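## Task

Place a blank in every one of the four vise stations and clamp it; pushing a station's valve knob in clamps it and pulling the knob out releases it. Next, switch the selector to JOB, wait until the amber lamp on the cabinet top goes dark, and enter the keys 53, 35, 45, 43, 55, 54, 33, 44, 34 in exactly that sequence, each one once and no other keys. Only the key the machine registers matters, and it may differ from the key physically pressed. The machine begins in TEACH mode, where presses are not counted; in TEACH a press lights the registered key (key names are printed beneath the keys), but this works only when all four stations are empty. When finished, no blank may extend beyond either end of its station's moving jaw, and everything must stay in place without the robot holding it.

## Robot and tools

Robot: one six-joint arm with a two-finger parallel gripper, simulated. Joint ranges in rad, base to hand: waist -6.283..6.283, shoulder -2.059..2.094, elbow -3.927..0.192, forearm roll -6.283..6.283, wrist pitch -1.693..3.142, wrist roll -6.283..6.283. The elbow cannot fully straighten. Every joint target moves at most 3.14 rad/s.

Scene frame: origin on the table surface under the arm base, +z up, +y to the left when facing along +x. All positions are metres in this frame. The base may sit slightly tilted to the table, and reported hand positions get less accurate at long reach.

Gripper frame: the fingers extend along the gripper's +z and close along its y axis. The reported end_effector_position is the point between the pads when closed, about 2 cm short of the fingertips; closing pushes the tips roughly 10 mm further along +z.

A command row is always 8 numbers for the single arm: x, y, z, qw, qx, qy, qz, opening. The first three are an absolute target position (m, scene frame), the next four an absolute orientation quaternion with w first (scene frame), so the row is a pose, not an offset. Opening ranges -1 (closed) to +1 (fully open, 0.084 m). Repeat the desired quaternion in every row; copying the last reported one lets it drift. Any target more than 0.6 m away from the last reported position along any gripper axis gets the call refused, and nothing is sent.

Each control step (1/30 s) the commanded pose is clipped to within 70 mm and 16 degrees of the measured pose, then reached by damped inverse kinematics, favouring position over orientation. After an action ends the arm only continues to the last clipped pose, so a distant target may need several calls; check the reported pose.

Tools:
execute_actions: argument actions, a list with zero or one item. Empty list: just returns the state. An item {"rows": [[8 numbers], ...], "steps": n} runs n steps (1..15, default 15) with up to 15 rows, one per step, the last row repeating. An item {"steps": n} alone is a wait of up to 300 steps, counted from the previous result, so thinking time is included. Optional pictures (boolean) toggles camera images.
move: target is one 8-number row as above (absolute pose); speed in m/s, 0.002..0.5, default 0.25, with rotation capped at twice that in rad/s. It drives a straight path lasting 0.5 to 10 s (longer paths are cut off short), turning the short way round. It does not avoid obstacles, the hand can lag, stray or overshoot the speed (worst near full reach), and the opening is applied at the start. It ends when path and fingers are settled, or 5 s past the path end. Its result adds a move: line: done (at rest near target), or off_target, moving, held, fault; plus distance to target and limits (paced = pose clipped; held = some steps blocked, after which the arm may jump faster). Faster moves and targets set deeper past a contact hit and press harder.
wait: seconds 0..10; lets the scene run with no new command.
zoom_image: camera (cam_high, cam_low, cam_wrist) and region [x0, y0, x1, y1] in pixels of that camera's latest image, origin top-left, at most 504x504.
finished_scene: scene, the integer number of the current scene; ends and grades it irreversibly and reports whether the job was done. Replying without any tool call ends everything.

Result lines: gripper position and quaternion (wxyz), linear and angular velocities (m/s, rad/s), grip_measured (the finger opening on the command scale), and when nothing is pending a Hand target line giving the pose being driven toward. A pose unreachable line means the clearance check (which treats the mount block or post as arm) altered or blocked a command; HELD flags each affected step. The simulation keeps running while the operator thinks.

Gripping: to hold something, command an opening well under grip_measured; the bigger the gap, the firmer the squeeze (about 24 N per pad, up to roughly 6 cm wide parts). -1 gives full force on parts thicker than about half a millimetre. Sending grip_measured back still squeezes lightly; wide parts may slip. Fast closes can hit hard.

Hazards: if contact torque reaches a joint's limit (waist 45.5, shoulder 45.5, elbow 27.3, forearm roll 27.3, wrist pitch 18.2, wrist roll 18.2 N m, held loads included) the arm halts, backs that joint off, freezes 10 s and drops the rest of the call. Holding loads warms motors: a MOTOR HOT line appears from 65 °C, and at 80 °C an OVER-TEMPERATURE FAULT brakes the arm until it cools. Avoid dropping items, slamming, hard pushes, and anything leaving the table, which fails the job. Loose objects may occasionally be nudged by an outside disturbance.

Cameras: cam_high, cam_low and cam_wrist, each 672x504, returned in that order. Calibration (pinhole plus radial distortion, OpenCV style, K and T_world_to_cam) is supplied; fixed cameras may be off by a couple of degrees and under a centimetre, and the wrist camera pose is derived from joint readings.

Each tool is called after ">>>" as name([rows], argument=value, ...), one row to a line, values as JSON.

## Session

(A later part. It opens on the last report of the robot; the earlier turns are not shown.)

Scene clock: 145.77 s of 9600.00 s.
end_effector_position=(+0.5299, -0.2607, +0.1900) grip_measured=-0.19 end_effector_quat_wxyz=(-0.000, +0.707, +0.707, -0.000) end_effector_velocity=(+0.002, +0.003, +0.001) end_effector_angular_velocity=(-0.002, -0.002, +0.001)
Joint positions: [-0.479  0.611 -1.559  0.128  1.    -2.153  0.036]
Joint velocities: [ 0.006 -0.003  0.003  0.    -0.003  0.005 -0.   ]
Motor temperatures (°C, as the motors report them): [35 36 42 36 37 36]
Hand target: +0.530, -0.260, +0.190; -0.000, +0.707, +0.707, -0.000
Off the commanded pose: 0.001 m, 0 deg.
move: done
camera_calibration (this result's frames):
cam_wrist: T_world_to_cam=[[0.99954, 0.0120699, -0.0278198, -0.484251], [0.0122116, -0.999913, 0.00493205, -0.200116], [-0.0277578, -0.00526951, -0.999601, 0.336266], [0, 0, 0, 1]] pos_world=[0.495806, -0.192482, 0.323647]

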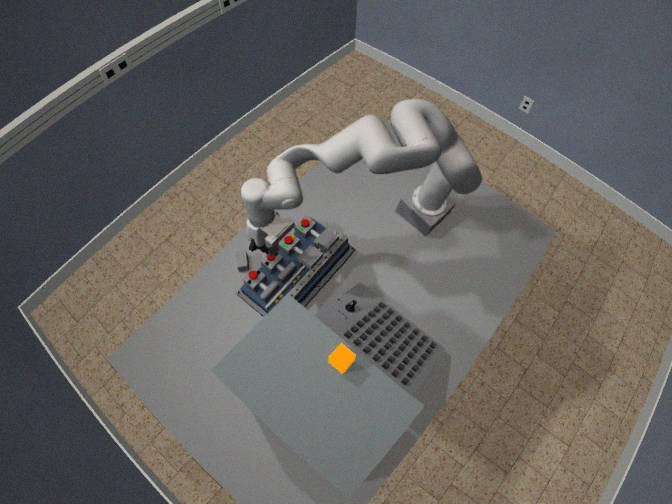

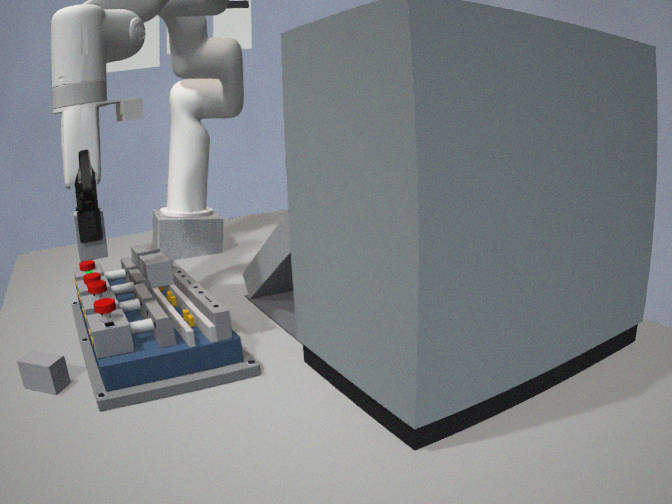

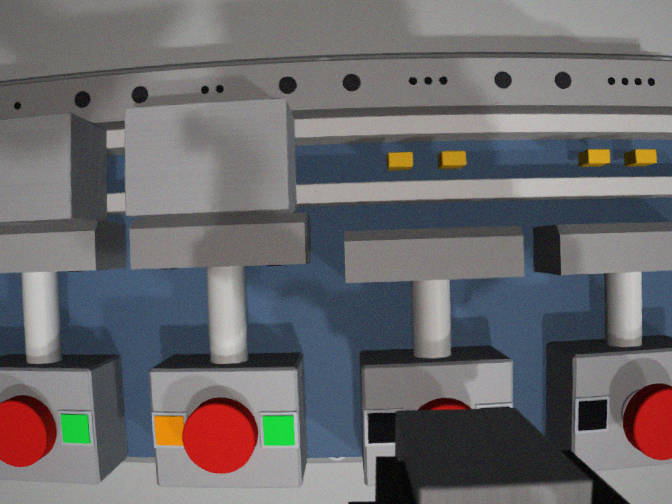

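>>> move(target=[0.530,-0.162,0.19,0,0.707,0.707,0,-0.5], speed=0.12)

>>> move(target=[0.530,-0.162,0.103,0,0.707,0.707,0,-0.5], speed=0.04)

>>> move(target=[0.530,-0.162,0.104,0,0.707,0.707,0,0.4])

>>> move(target=[0.530,-0.162,0.17,0,0.707,0.707,0,0.4], speed=0.12)

>>> move(target=[0.530,-0.261,0.15,0,0.707,0.707,0,-1], speed=0.15)

>>> move(target=[0.530,-0.261,0.113,0,0.707,0.707,0,-1], speed=0.04)

Scene clock: 150.67 s of 9600.00 s.
end_effector_position=(+0.5301, -0.1626, +0.1900) grip_measured=-0.19 end_effector_quat_wxyz=(-0.000, +0.707, +0.707, -0.000) end_effector_velocity=(+0.000, +0.003, +0.000) end_effector_angular_velocity=(-0.000, -0.000, +0.000)
Joint positions: [-0.326  0.458 -1.347  0.142  0.925 -2.015  0.036]
Joint velocities: [ 0.005 -0.004  0.005  0.    -0.002  0.005 -0.   ]
Motor temperatures (°C, as the motors report them): [35 36 42 36 37 36]
Hand target: +0.530, -0.162, +0.190; -0.000, +0.707, +0.707, -0.000
Off the commanded pose: 0.001 m, 0 deg.
After step 90, 0.63 s passed at rest.
move: done
camera_calibration (this result's frames):
cam_wrist: T_world_to_cam=[[0.999542, 0.0121722, -0.0277013, -0.485646], [0.0123165, -0.999911, 0.00504414, -0.102055], [-0.0276375, -0.00538301, -0.999604, 0.336747], [0, 0, 0, 1]] pos_world=[0.495987, -0.0943218, 0.323675]

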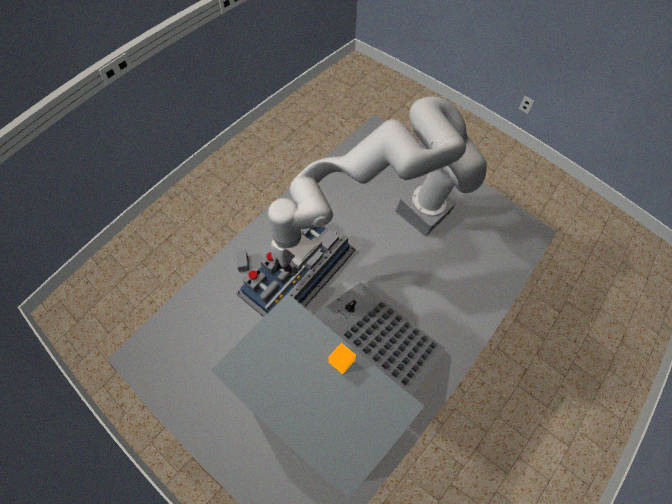

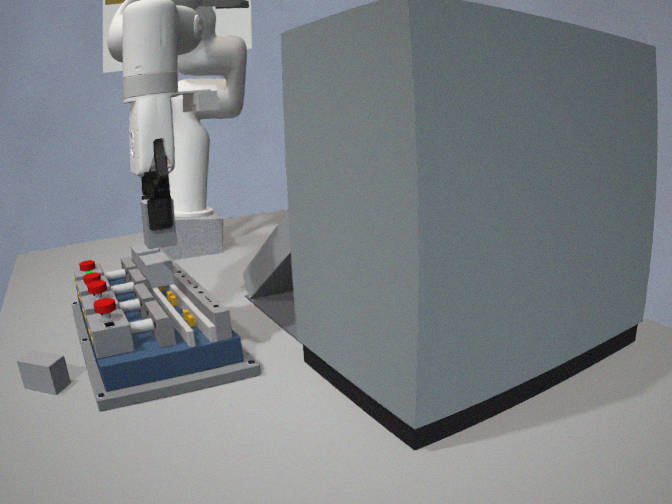

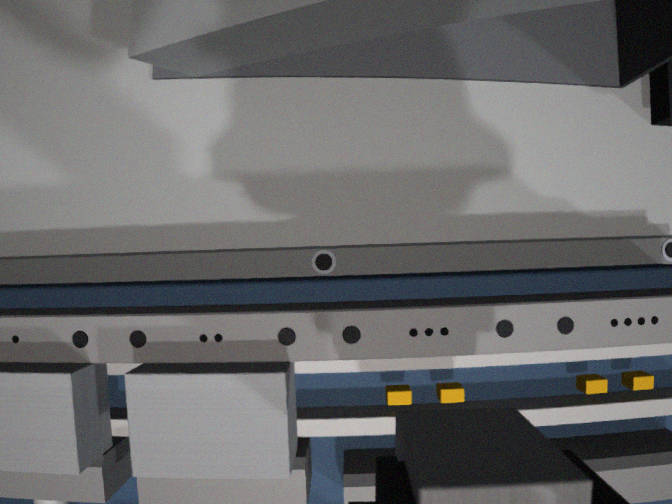

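Scene clock: 153.27 s of 9600.00 s.
end_effector_position=(+0.5339, -0.1633, +0.1082) grip_measured=-0.19 end_effector_quat_wxyz=(+0.006, +0.707, +0.707, +0.003) end_effector_velocity=(+0.000, +0.000, -0.000) end_effector_angular_velocity=(+0.002, +0.003, +0.001)
Joint positions: [-0.302  0.603 -1.31   0.171  0.729 -2.034  0.036]
Joint velocities: [ 0.     0.002 -0.004 -0.     0.006 -0.001 -0.   ]
Motor temperatures (°C, as the motors report them): [35 36 42 36 37 36]
Hand target: +0.530, -0.162, +0.103; +0.000, +0.707, +0.707, -0.000
Off the commanded pose: 0.007 m, 1 deg.
move: off_target
camera_calibration (this result's frames):
cam_wrist: T_world_to_cam=[[0.999796, 0.0130694, -0.0154073, -0.493094], [0.0132213, -0.999865, 0.0097952, -0.10337], [-0.0152772, -0.0099969, -0.999833, 0.247789], [0, 0, 0, 1]] pos_world=[0.498146, -0.0944345, 0.241163]

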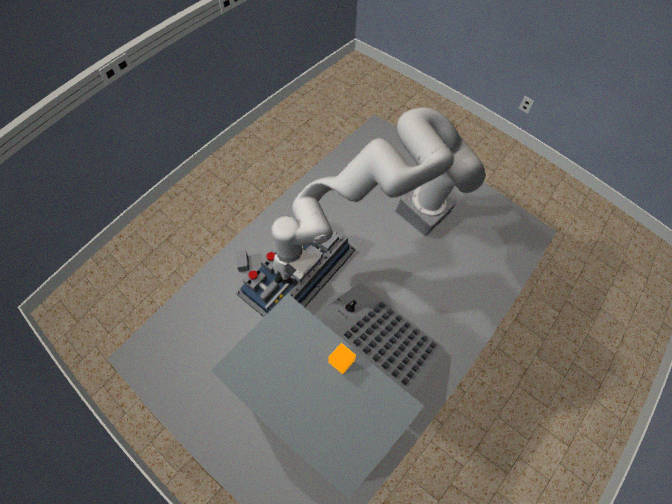

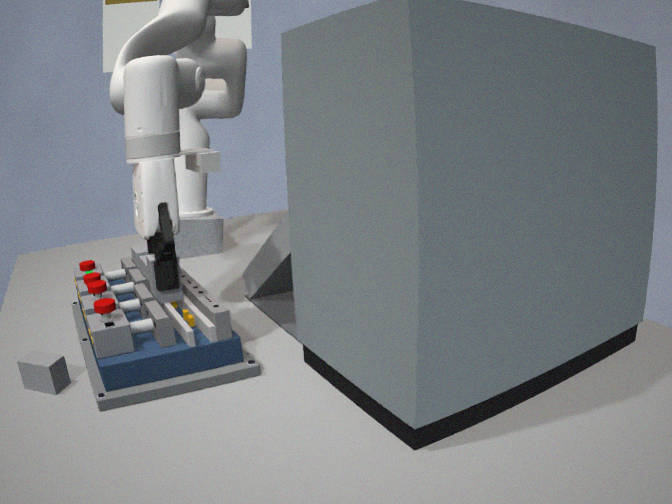

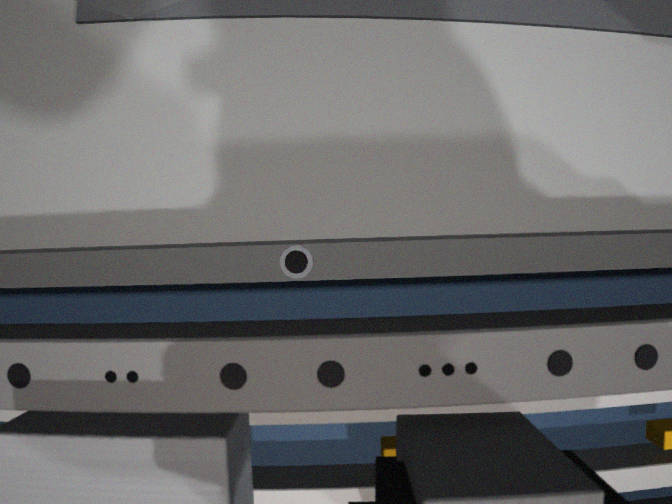

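Scene clock: 153.97 s of 9600.00 s.
end_effector_position=(+0.5299, -0.1620, +0.1039) grip_measured=+0.39 end_effector_quat_wxyz=(-0.000, +0.707, +0.707, -0.000) end_effector_velocity=(+0.001, -0.000, +0.002) end_effector_angular_velocity=(-0.002, -0.004, -0.000)
Joint positions: [-0.302  0.607 -1.305  0.171  0.734 -2.034  0.061]
Joint velocities: [-0.    -0.002 -0.002 -0.    -0.     0.     0.   ]
Motor temperatures (°C, as the motors report them): [35 36 42 36 37 36]
Hand target: +0.530, -0.162, +0.104; +0.000, +0.707, +0.707, -0.000
Off the commanded pose: 0.000 m, 0 deg.
move: done
camera_calibration (this result's frames):
cam_wrist: T_world_to_cam=[[0.999543, 0.0126027, -0.0274931, -0.487851], [0.0127387, -0.999907, 0.00477853, -0.101179], [-0.0274303, -0.00512657, -0.999611, 0.250588], [0, 0, 0, 1]] pos_world=[0.49579, -0.0937372, 0.237562]

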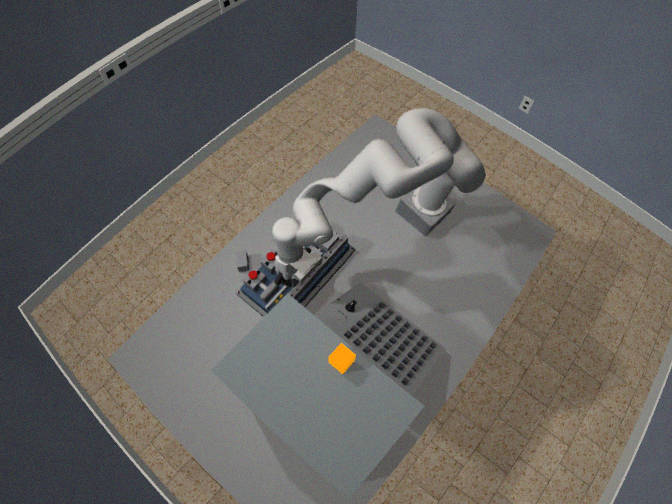

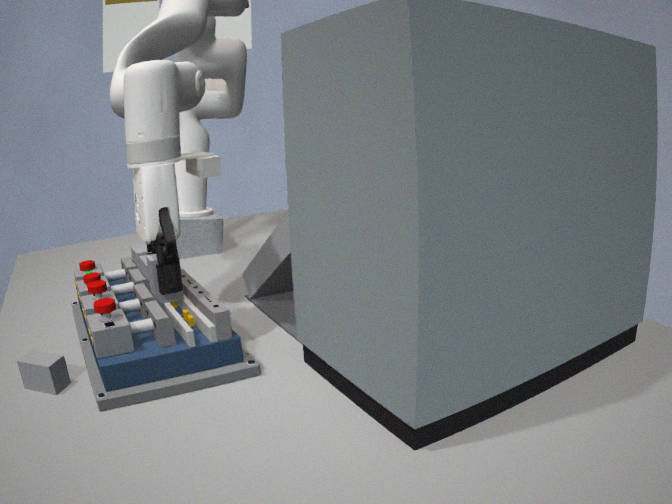

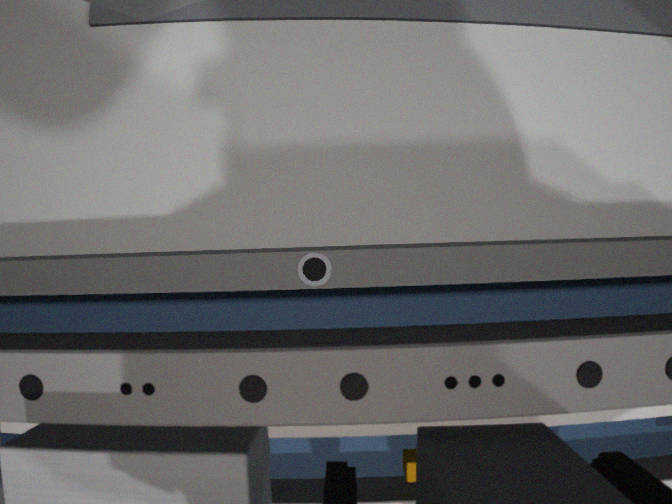

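Scene clock: 154.93 s of 9600.00 s.
end_effector_position=(+0.5298, -0.1619, +0.1690) grip_measured=+0.39 end_effector_quat_wxyz=(-0.001, +0.707, +0.707, -0.000) end_effector_velocity=(+0.002, -0.000, +0.006) end_effector_angular_velocity=(-0.002, -0.006, +0.000)
Joint positions: [-0.319  0.489 -1.329  0.149  0.877 -2.019  0.061]
Joint velocities: [-0.001 -0.008 -0.006 -0.001  0.008  0.001  0.   ]
Motor temperatures (°C, as the motors report them): [35 36 42 36 37 36]
Hand target: +0.530, -0.162, +0.170; -0.000, +0.707, +0.707, +0.000
Off the commanded pose: 0.001 m, 0 deg.
move: done
camera_calibration (this result's frames):
cam_wrist: T_world_to_cam=[[0.999519, 0.0126738, -0.0283167, -0.485797], [0.0127964, -0.999909, 0.00415296, -0.101371], [-0.0282615, -0.00451331, -0.99959, 0.316193], [0, 0, 0, 1]] pos_world=[0.495797, -0.0937774, 0.302728]

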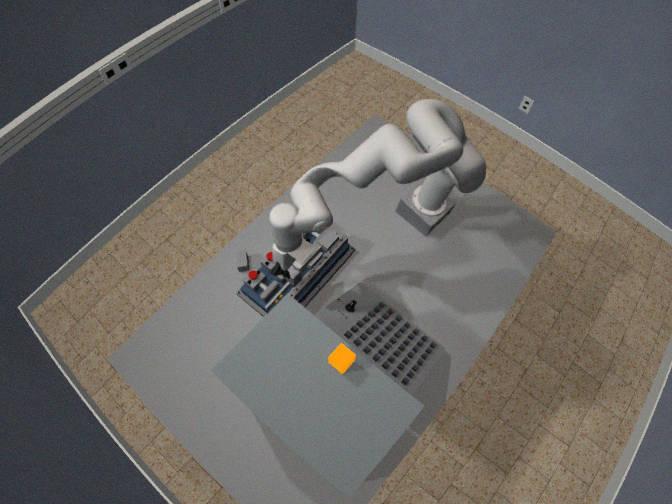

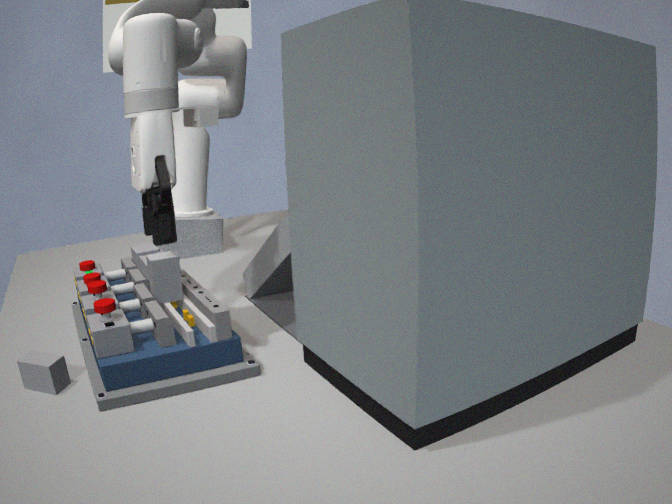

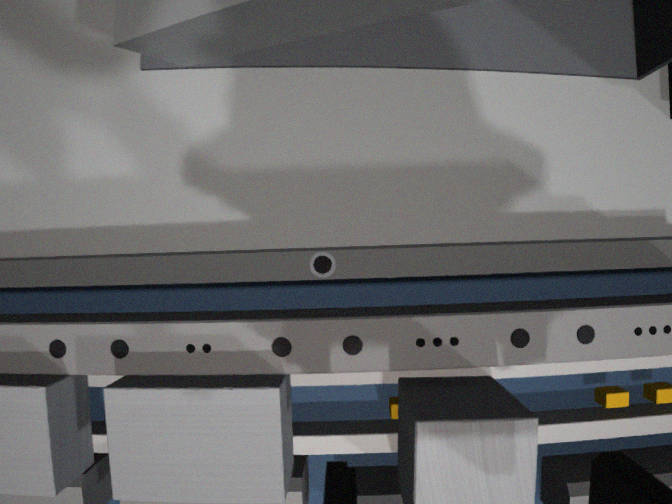

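Scene clock: 156.10 s of 9600.00 s.
end_effector_position=(+0.5299, -0.2604, +0.1502) grip_measured=-1.00 end_effector_quat_wxyz=(+0.000, +0.707, +0.707, +0.000) end_effector_velocity=(-0.001, -0.003, -0.002) end_effector_angular_velocity=(+0.002, +0.003, -0.002)
Joint positions: [-0.47   0.667 -1.528  0.137  0.912 -2.16   0.   ]
Joint velocities: [-0.004  0.008 -0.008 -0.     0.004 -0.002  0.   ]
Motor temperatures (°C, as the motors report them): [35 36 42 36 37 36]
Hand target: +0.530, -0.261, +0.150; +0.000, +0.707, +0.707, +0.000
Off the commanded pose: 0.001 m, 0 deg.
move: done
camera_calibration (this result's frames):
cam_wrist: T_world_to_cam=[[0.999559, 0.0130122, -0.0266744, -0.485363], [0.0131432, -0.999902, 0.00474332, -0.200082], [-0.0266101, -0.00509182, -0.999633, 0.295922], [0, 0, 0, 1]] pos_world=[0.495654, -0.19224, 0.283816]

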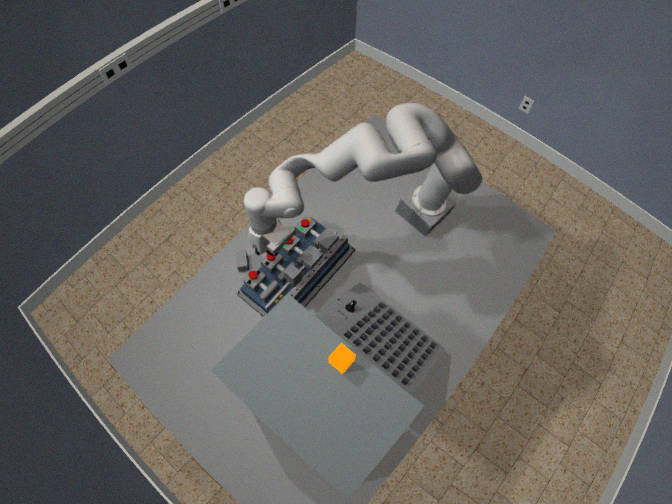

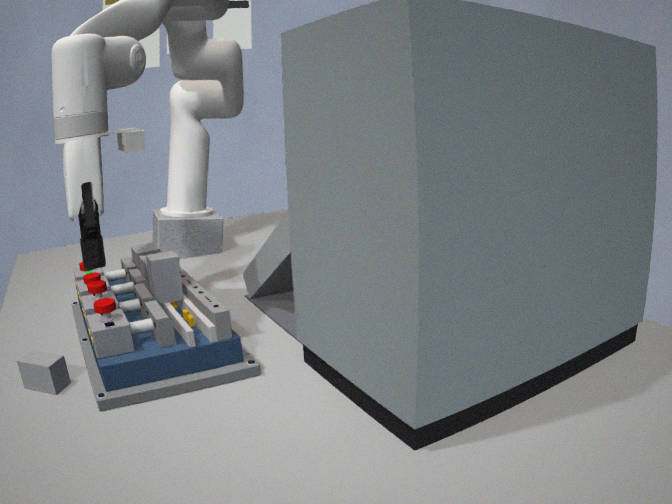

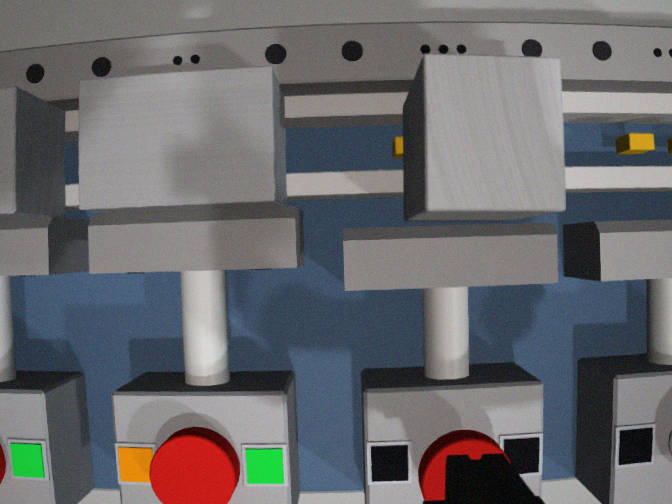

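Scene clock: 157.30 s of 9600.00 s.
end_effector_position=(+0.5320, -0.2619, +0.1177) grip_measured=-1.00 end_effector_quat_wxyz=(+0.004, +0.707, +0.707, +0.001) end_effector_velocity=(+0.001, -0.001, -0.003) end_effector_angular_velocity=(-0.002, -0.004, +0.000)
Joint positions: [-0.463  0.725 -1.521  0.146  0.84  -2.165  0.   ]
Joint velocities: [ 0.001  0.006 -0.001  0.001 -0.009 -0.001  0.   ]
Motor temperatures (°C, as the motors report them): [35 36 42 36 37 36]
Hand target: +0.530, -0.261, +0.113; +0.000, +0.707, +0.707, -0.000
Off the commanded pose: 0.005 m, 0 deg.
move: off_target
camera_calibration (this result's frames):
cam_wrist: T_world_to_cam=[[0.999698, 0.0128678, -0.0209258, -0.48907], [0.0130468, -0.999879, 0.00844331, -0.201831], [-0.0208147, -0.00871378, -0.999745, 0.259466], [0, 0, 0, 1]] pos_world=[0.496957, -0.193253, 0.25087]

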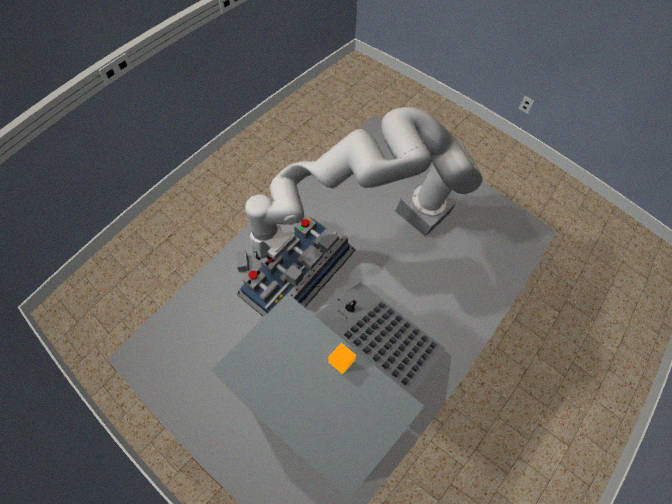

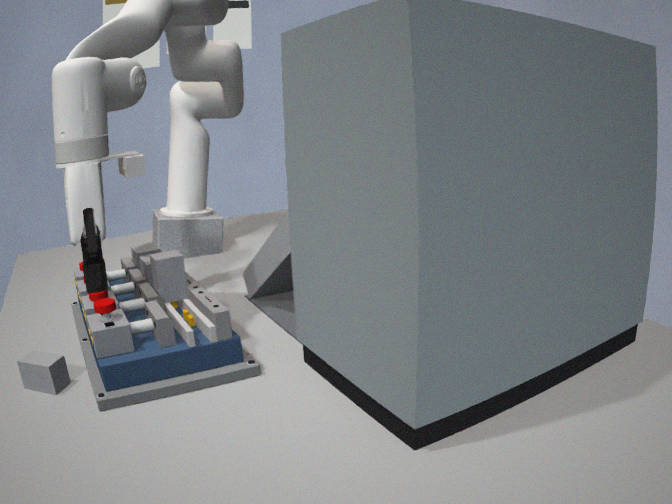

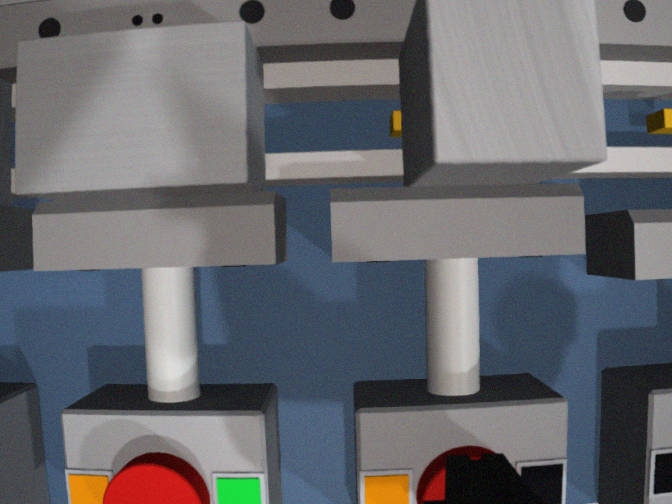

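>>> move(target=[0.55,-0.30,0.16,0,0.5,0.866,0,1], speed=0.12)

>>> move(target=[0.585,-0.362,0.10,0,0.319,0.948,0,1], speed=0.12)

>>> move(target=[0.585,-0.362,0.03,0,0.319,0.948,0,1], speed=0.07)

>>> move(target=[0.585,-0.362,0.03,0,0.319,0.948,0,0])

>>> move(target=[0.585,-0.362,0.17,0,0.319,0.948,0,0], speed=0.15)

>>> move(target=[0.614,-0.258,0.18,0,0.707,0.707,0,0], speed=0.15)

Scene clock: 162.70 s of 9600.00 s.
end_effector_position=(+0.5500, -0.2999, +0.1597) grip_measured=+1.00 end_effector_quat_wxyz=(-0.000, +0.500, +0.866, +0.000) end_effector_velocity=(+0.001, -0.001, +0.001) end_effector_angular_velocity=(+0.000, -0.000, +0.010)
Joint positions: [-0.512  0.792 -1.759  0.125  1.022 -2.705  0.084]
Joint velocities: [-0.001  0.003 -0.008  0.     0.005 -0.011 -0.   ]
Motor temperatures (°C, as the motors report them): [35 36 42 36 37 36]
Hand target: +0.550, -0.300, +0.160; +0.000, +0.500, +0.866, +0.000
Off the commanded pose: 0.000 m, 0 deg.
move: done
camera_calibration (this result's frames):
cam_wrist: T_world_to_cam=[[0.859774, 0.509955, -0.0271077, -0.278669], [0.510245, -0.860017, 0.00461765, -0.471302], [-0.0209583, -0.0178017, -0.999622, 0.298881], [0, 0, 0, 1]] pos_world=[0.486336, -0.257898, 0.293391]

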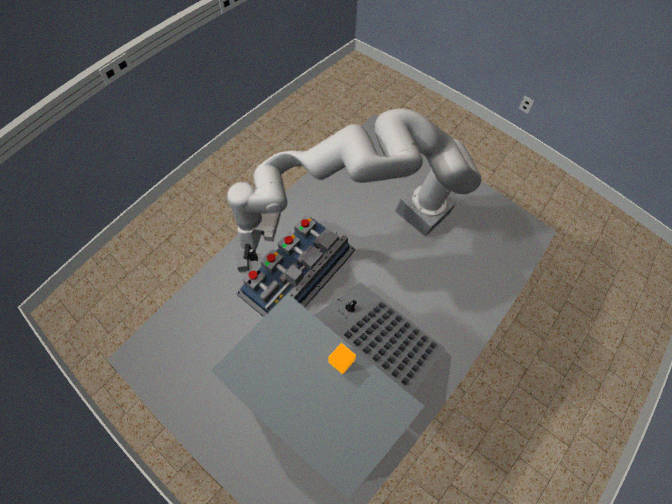

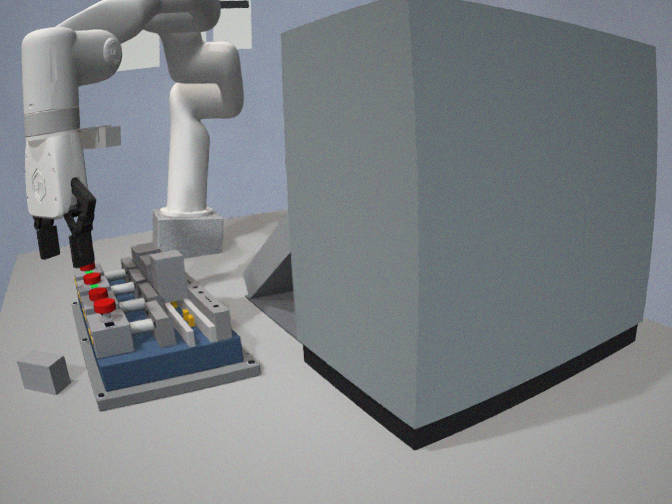

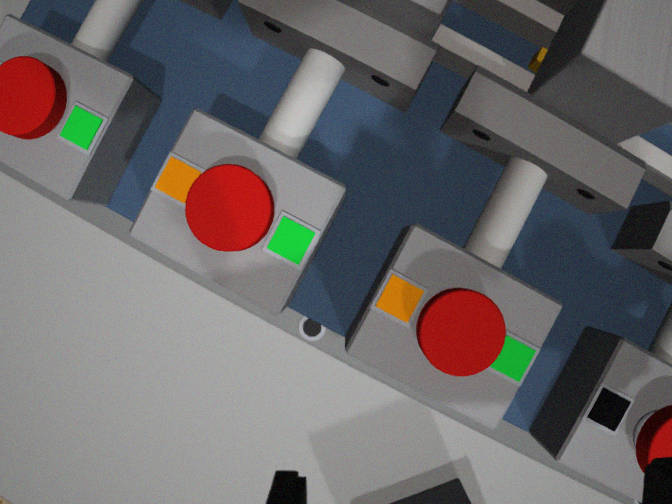

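Scene clock: 164.80 s of 9600.00 s.
end_effector_position=(+0.5850, -0.3619, +0.1004) grip_measured=+1.00 end_effector_quat_wxyz=(+0.001, +0.319, +0.948, -0.000) end_effector_velocity=(+0.001, -0.001, -0.001) end_effector_angular_velocity=(+0.006, +0.008, +0.008)
Joint positions: [-0.555  1.204 -2.303  0.114  1.155 -3.127  0.084]
Joint velocities: [-0.001  0.034 -0.061 -0.001  0.037 -0.006 -0.   ]
Motor temperatures (°C, as the motors report them): [35 36 42 36 37 36]
Hand target: +0.585, -0.362, +0.100; +0.000, +0.319, +0.948, +0.000
Off the commanded pose: 0.000 m, 0 deg.
move: done
camera_calibration (this result's frames):
cam_wrist: T_world_to_cam=[[0.594688, 0.803503, -0.027022, -0.0174215], [0.803885, -0.594747, 0.00664847, -0.618161], [-0.0107292, -0.0256763, -0.999613, 0.230365], [0, 0, 0, 1]] pos_world=[0.509762, -0.347736, 0.233915]

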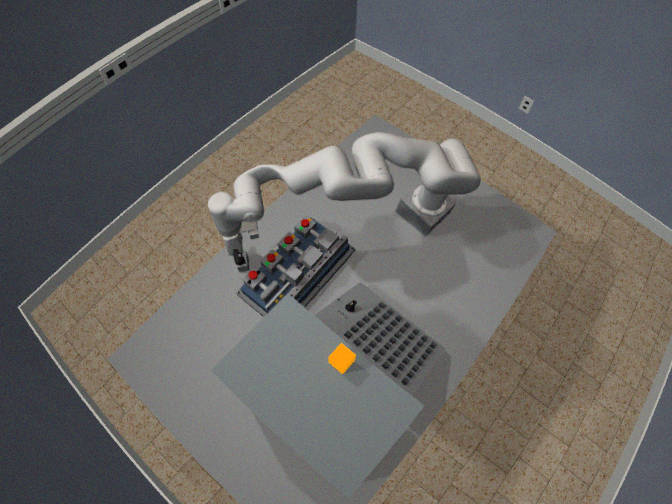

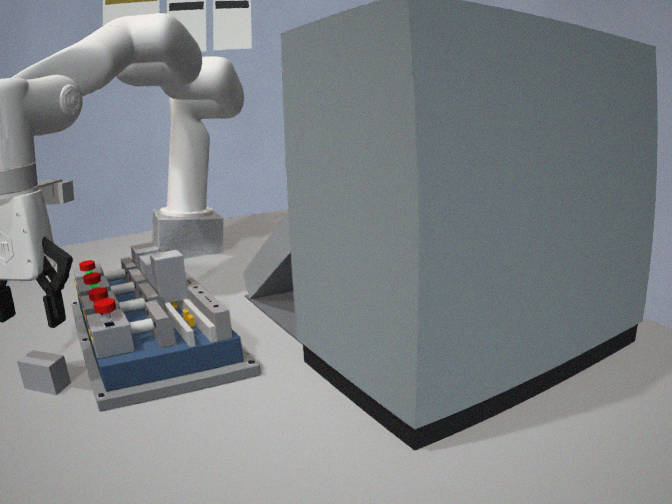

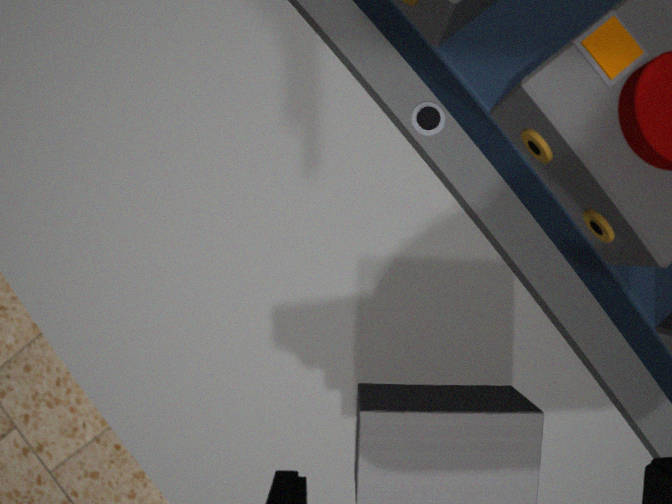

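Scene clock: 166.20 s of 9600.00 s.
end_effector_position=(+0.5852, -0.3621, +0.0309) grip_measured=+1.00 end_effector_quat_wxyz=(+0.001, +0.319, +0.948, -0.000) end_effector_velocity=(+0.001, -0.001, -0.001) end_effector_angular_velocity=(-0.001, -0.002, +0.000)
Joint positions: [-0.543  1.35  -2.37   0.119  1.076 -3.127  0.084]
Joint velocities: [ 0.     0.011 -0.018 -0.     0.005  0.001 -0.   ]
Motor temperatures (°C, as the motors report them): [35 36 42 36 37 36]
Hand target: +0.585, -0.362, +0.030; +0.000, +0.319, +0.948, -0.000
Off the commanded pose: 0.001 m, 0 deg.
move: done
camera_calibration (this result's frames):
cam_wrist: T_world_to_cam=[[0.594286, 0.80379, -0.0272921, -0.0189282], [0.804174, -0.594363, 0.0061014, -0.617981], [-0.0113172, -0.0255736, -0.999609, 0.161322], [0, 0, 0, 1]] pos_world=[0.510039, -0.347965, 0.164513]

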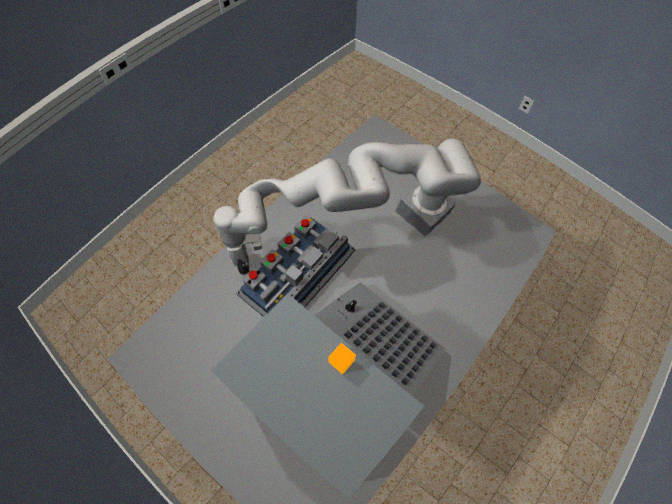

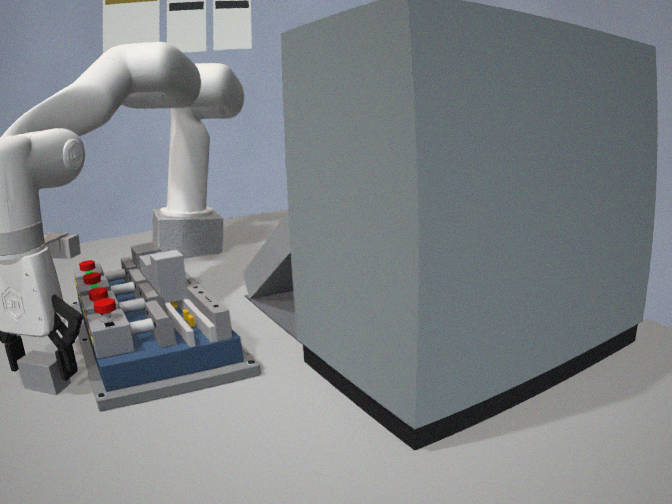

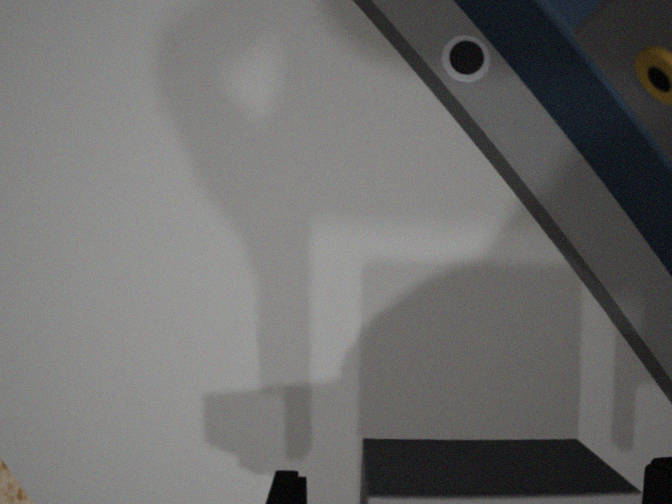

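Scene clock: 166.90 s of 9600.00 s.
end_effector_position=(+0.5854, -0.3622, +0.0308) grip_measured=+0.38 end_effector_quat_wxyz=(+0.001, +0.319, +0.948, -0.000) end_effector_velocity=(-0.000, +0.000, -0.001) end_effector_angular_velocity=(+0.001, +0.001, -0.001)
Joint positions: [-0.543  1.353 -2.374  0.119  1.077 -3.127  0.06 ]
Joint velocities: [ 0.     0.001 -0.001 -0.     0.001  0.001  0.   ]
Motor temperatures (°C, as the motors report them): [35 36 42 36 37 36]
Hand target: +0.585, -0.362, +0.030; -0.000, +0.319, +0.948, -0.000
Off the commanded pose: 0.001 m, 0 deg.
move: done
camera_calibration (this result's frames):
cam_wrist: T_world_to_cam=[[0.594229, 0.803837, -0.0271623, -0.0189048], [0.804218, -0.594303, 0.00614059, -0.61822], [-0.0112066, -0.0254933, -0.999612, 0.161119], [0, 0, 0, 1]] pos_world=[0.510223, -0.348106, 0.164339]

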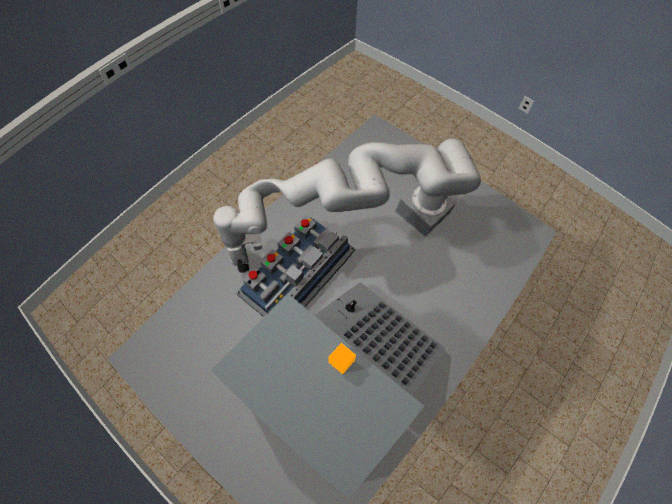

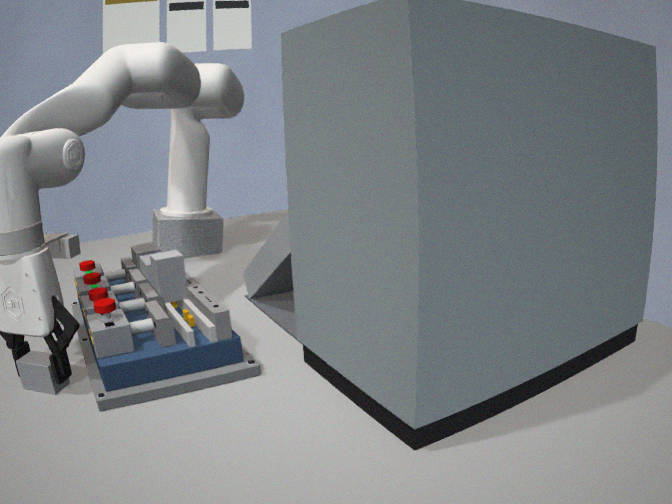

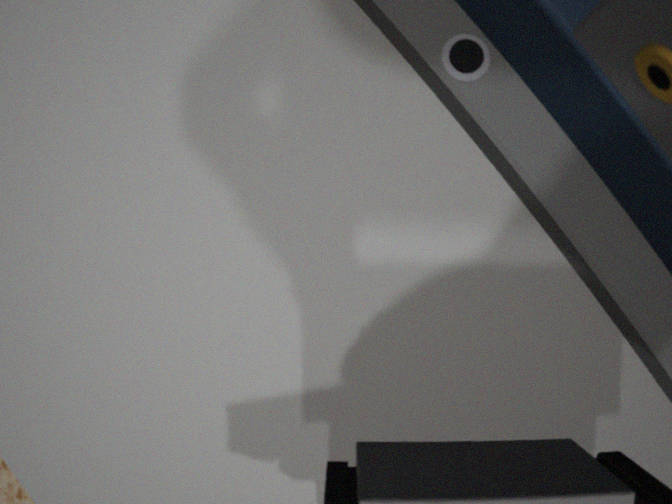

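Scene clock: 168.27 s of 9600.00 s.
end_effector_position=(+0.5848, -0.3619, +0.1682) grip_measured=+0.38 end_effector_quat_wxyz=(-0.001, +0.319, +0.948, +0.000) end_effector_velocity=(+0.002, -0.001, +0.009) end_effector_angular_velocity=(-0.004, -0.006, +0.001)
Joint positions: [-0.567  1.137 -2.377  0.107  1.301 -3.123  0.06 ]
Joint velocities: [-0.001 -0.005 -0.015 -0.     0.013  0.    -0.   ]
Motor temperatures (°C, as the motors report them): [35 36 42 36 37 36]
Hand target: +0.585, -0.362, +0.170; +0.000, +0.319, +0.948, +0.000
Off the commanded pose: 0.002 m, 0 deg.
move: done
camera_calibration (this result's frames):
cam_wrist: T_world_to_cam=[[0.594071, 0.803955, -0.0271296, -0.0149729], [0.804288, -0.594234, 0.00249482, -0.617804], [-0.0141156, -0.0233021, -0.999629, 0.300998], [0, 0, 0, 1]] pos_world=[0.510036, -0.348069, 0.302022]

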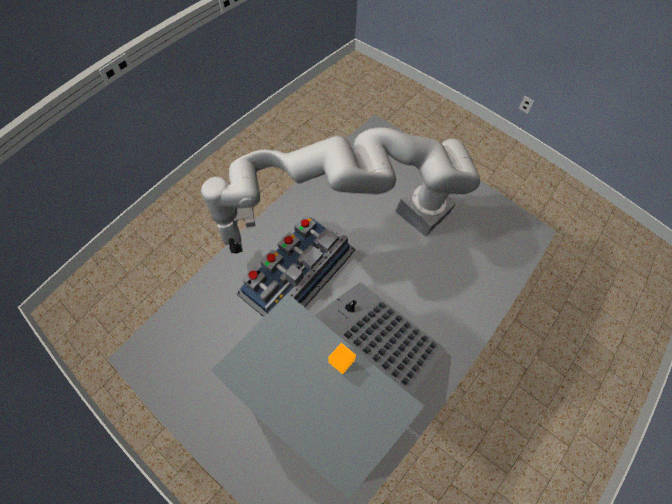

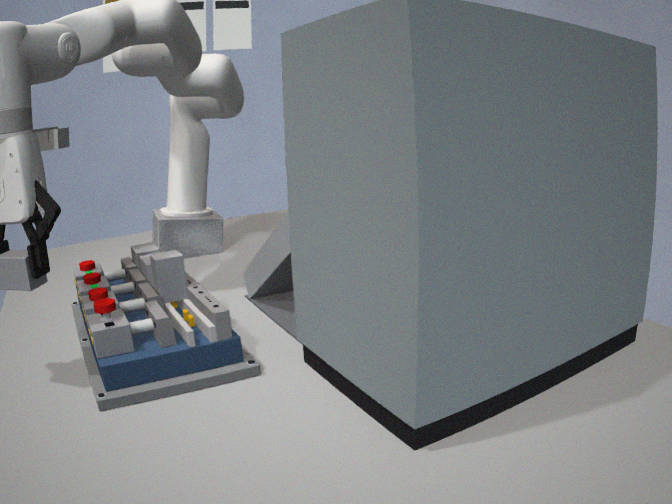

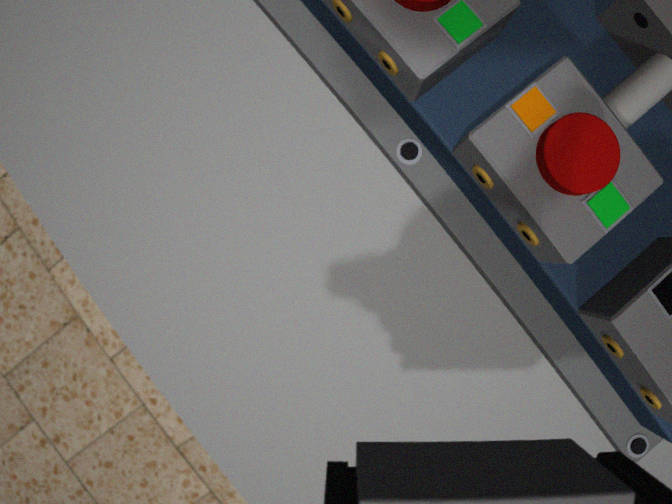

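Scene clock: 171.73 s of 9600.00 s.
end_effector_position=(+0.6140, -0.2584, +0.1800) grip_measured=+0.38 end_effector_quat_wxyz=(-0.000, +0.707, +0.707, -0.000) end_effector_velocity=(+0.000, +0.001, -0.000) end_effector_angular_velocity=(-0.001, -0.000, -0.013)
Joint positions: [-0.417  0.926 -2.067  0.119  1.185 -2.067  0.06 ]
Joint velocities: [ 0.002 -0.002  0.004 -0.001 -0.003  0.015 -0.   ]
Motor temperatures (°C, as the motors report them): [35 37 42 36 37 36]
Hand target: +0.614, -0.258, +0.180; -0.000, +0.707, +0.707, -0.000
Off the commanded pose: 0.000 m, 0 deg.
move: done
camera_calibration (this result's frames):
cam_wrist: T_world_to_cam=[[0.999522, 0.0136014, -0.0277672, -0.568263], [0.0137421, -0.999894, 0.00488445, -0.199645], [-0.0276978, -0.00526369, -0.999602, 0.328583], [0, 0, 0, 1]] pos_world=[0.579835, -0.190165, 0.313648]

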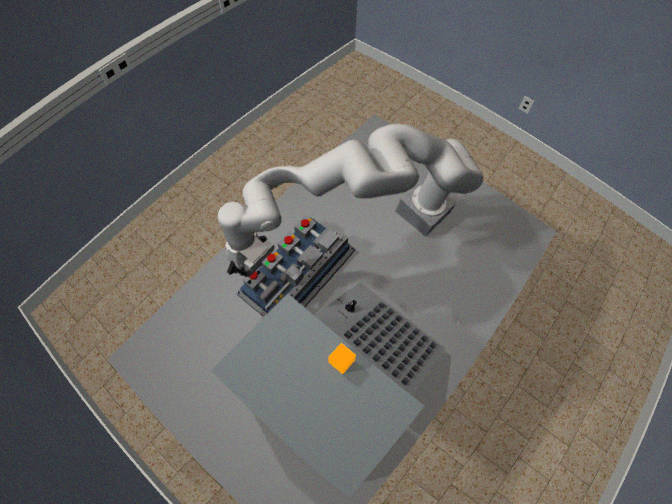

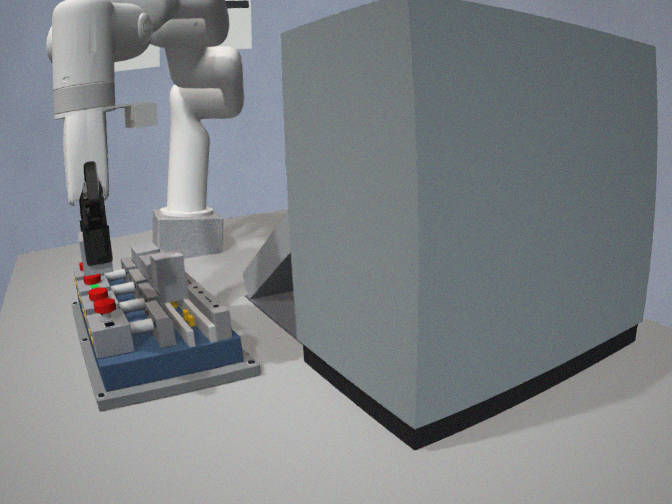

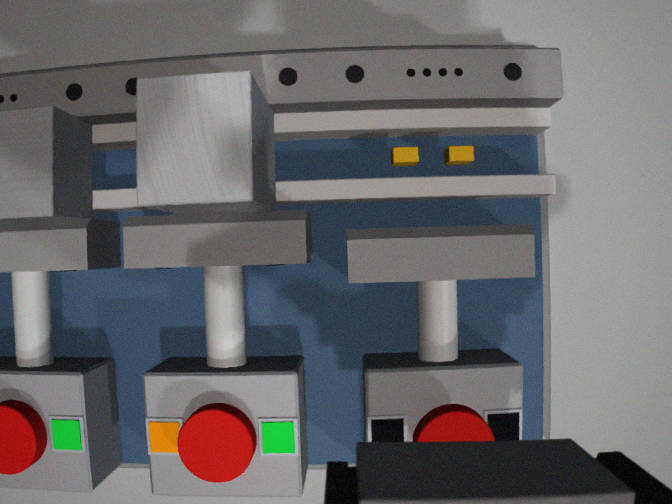

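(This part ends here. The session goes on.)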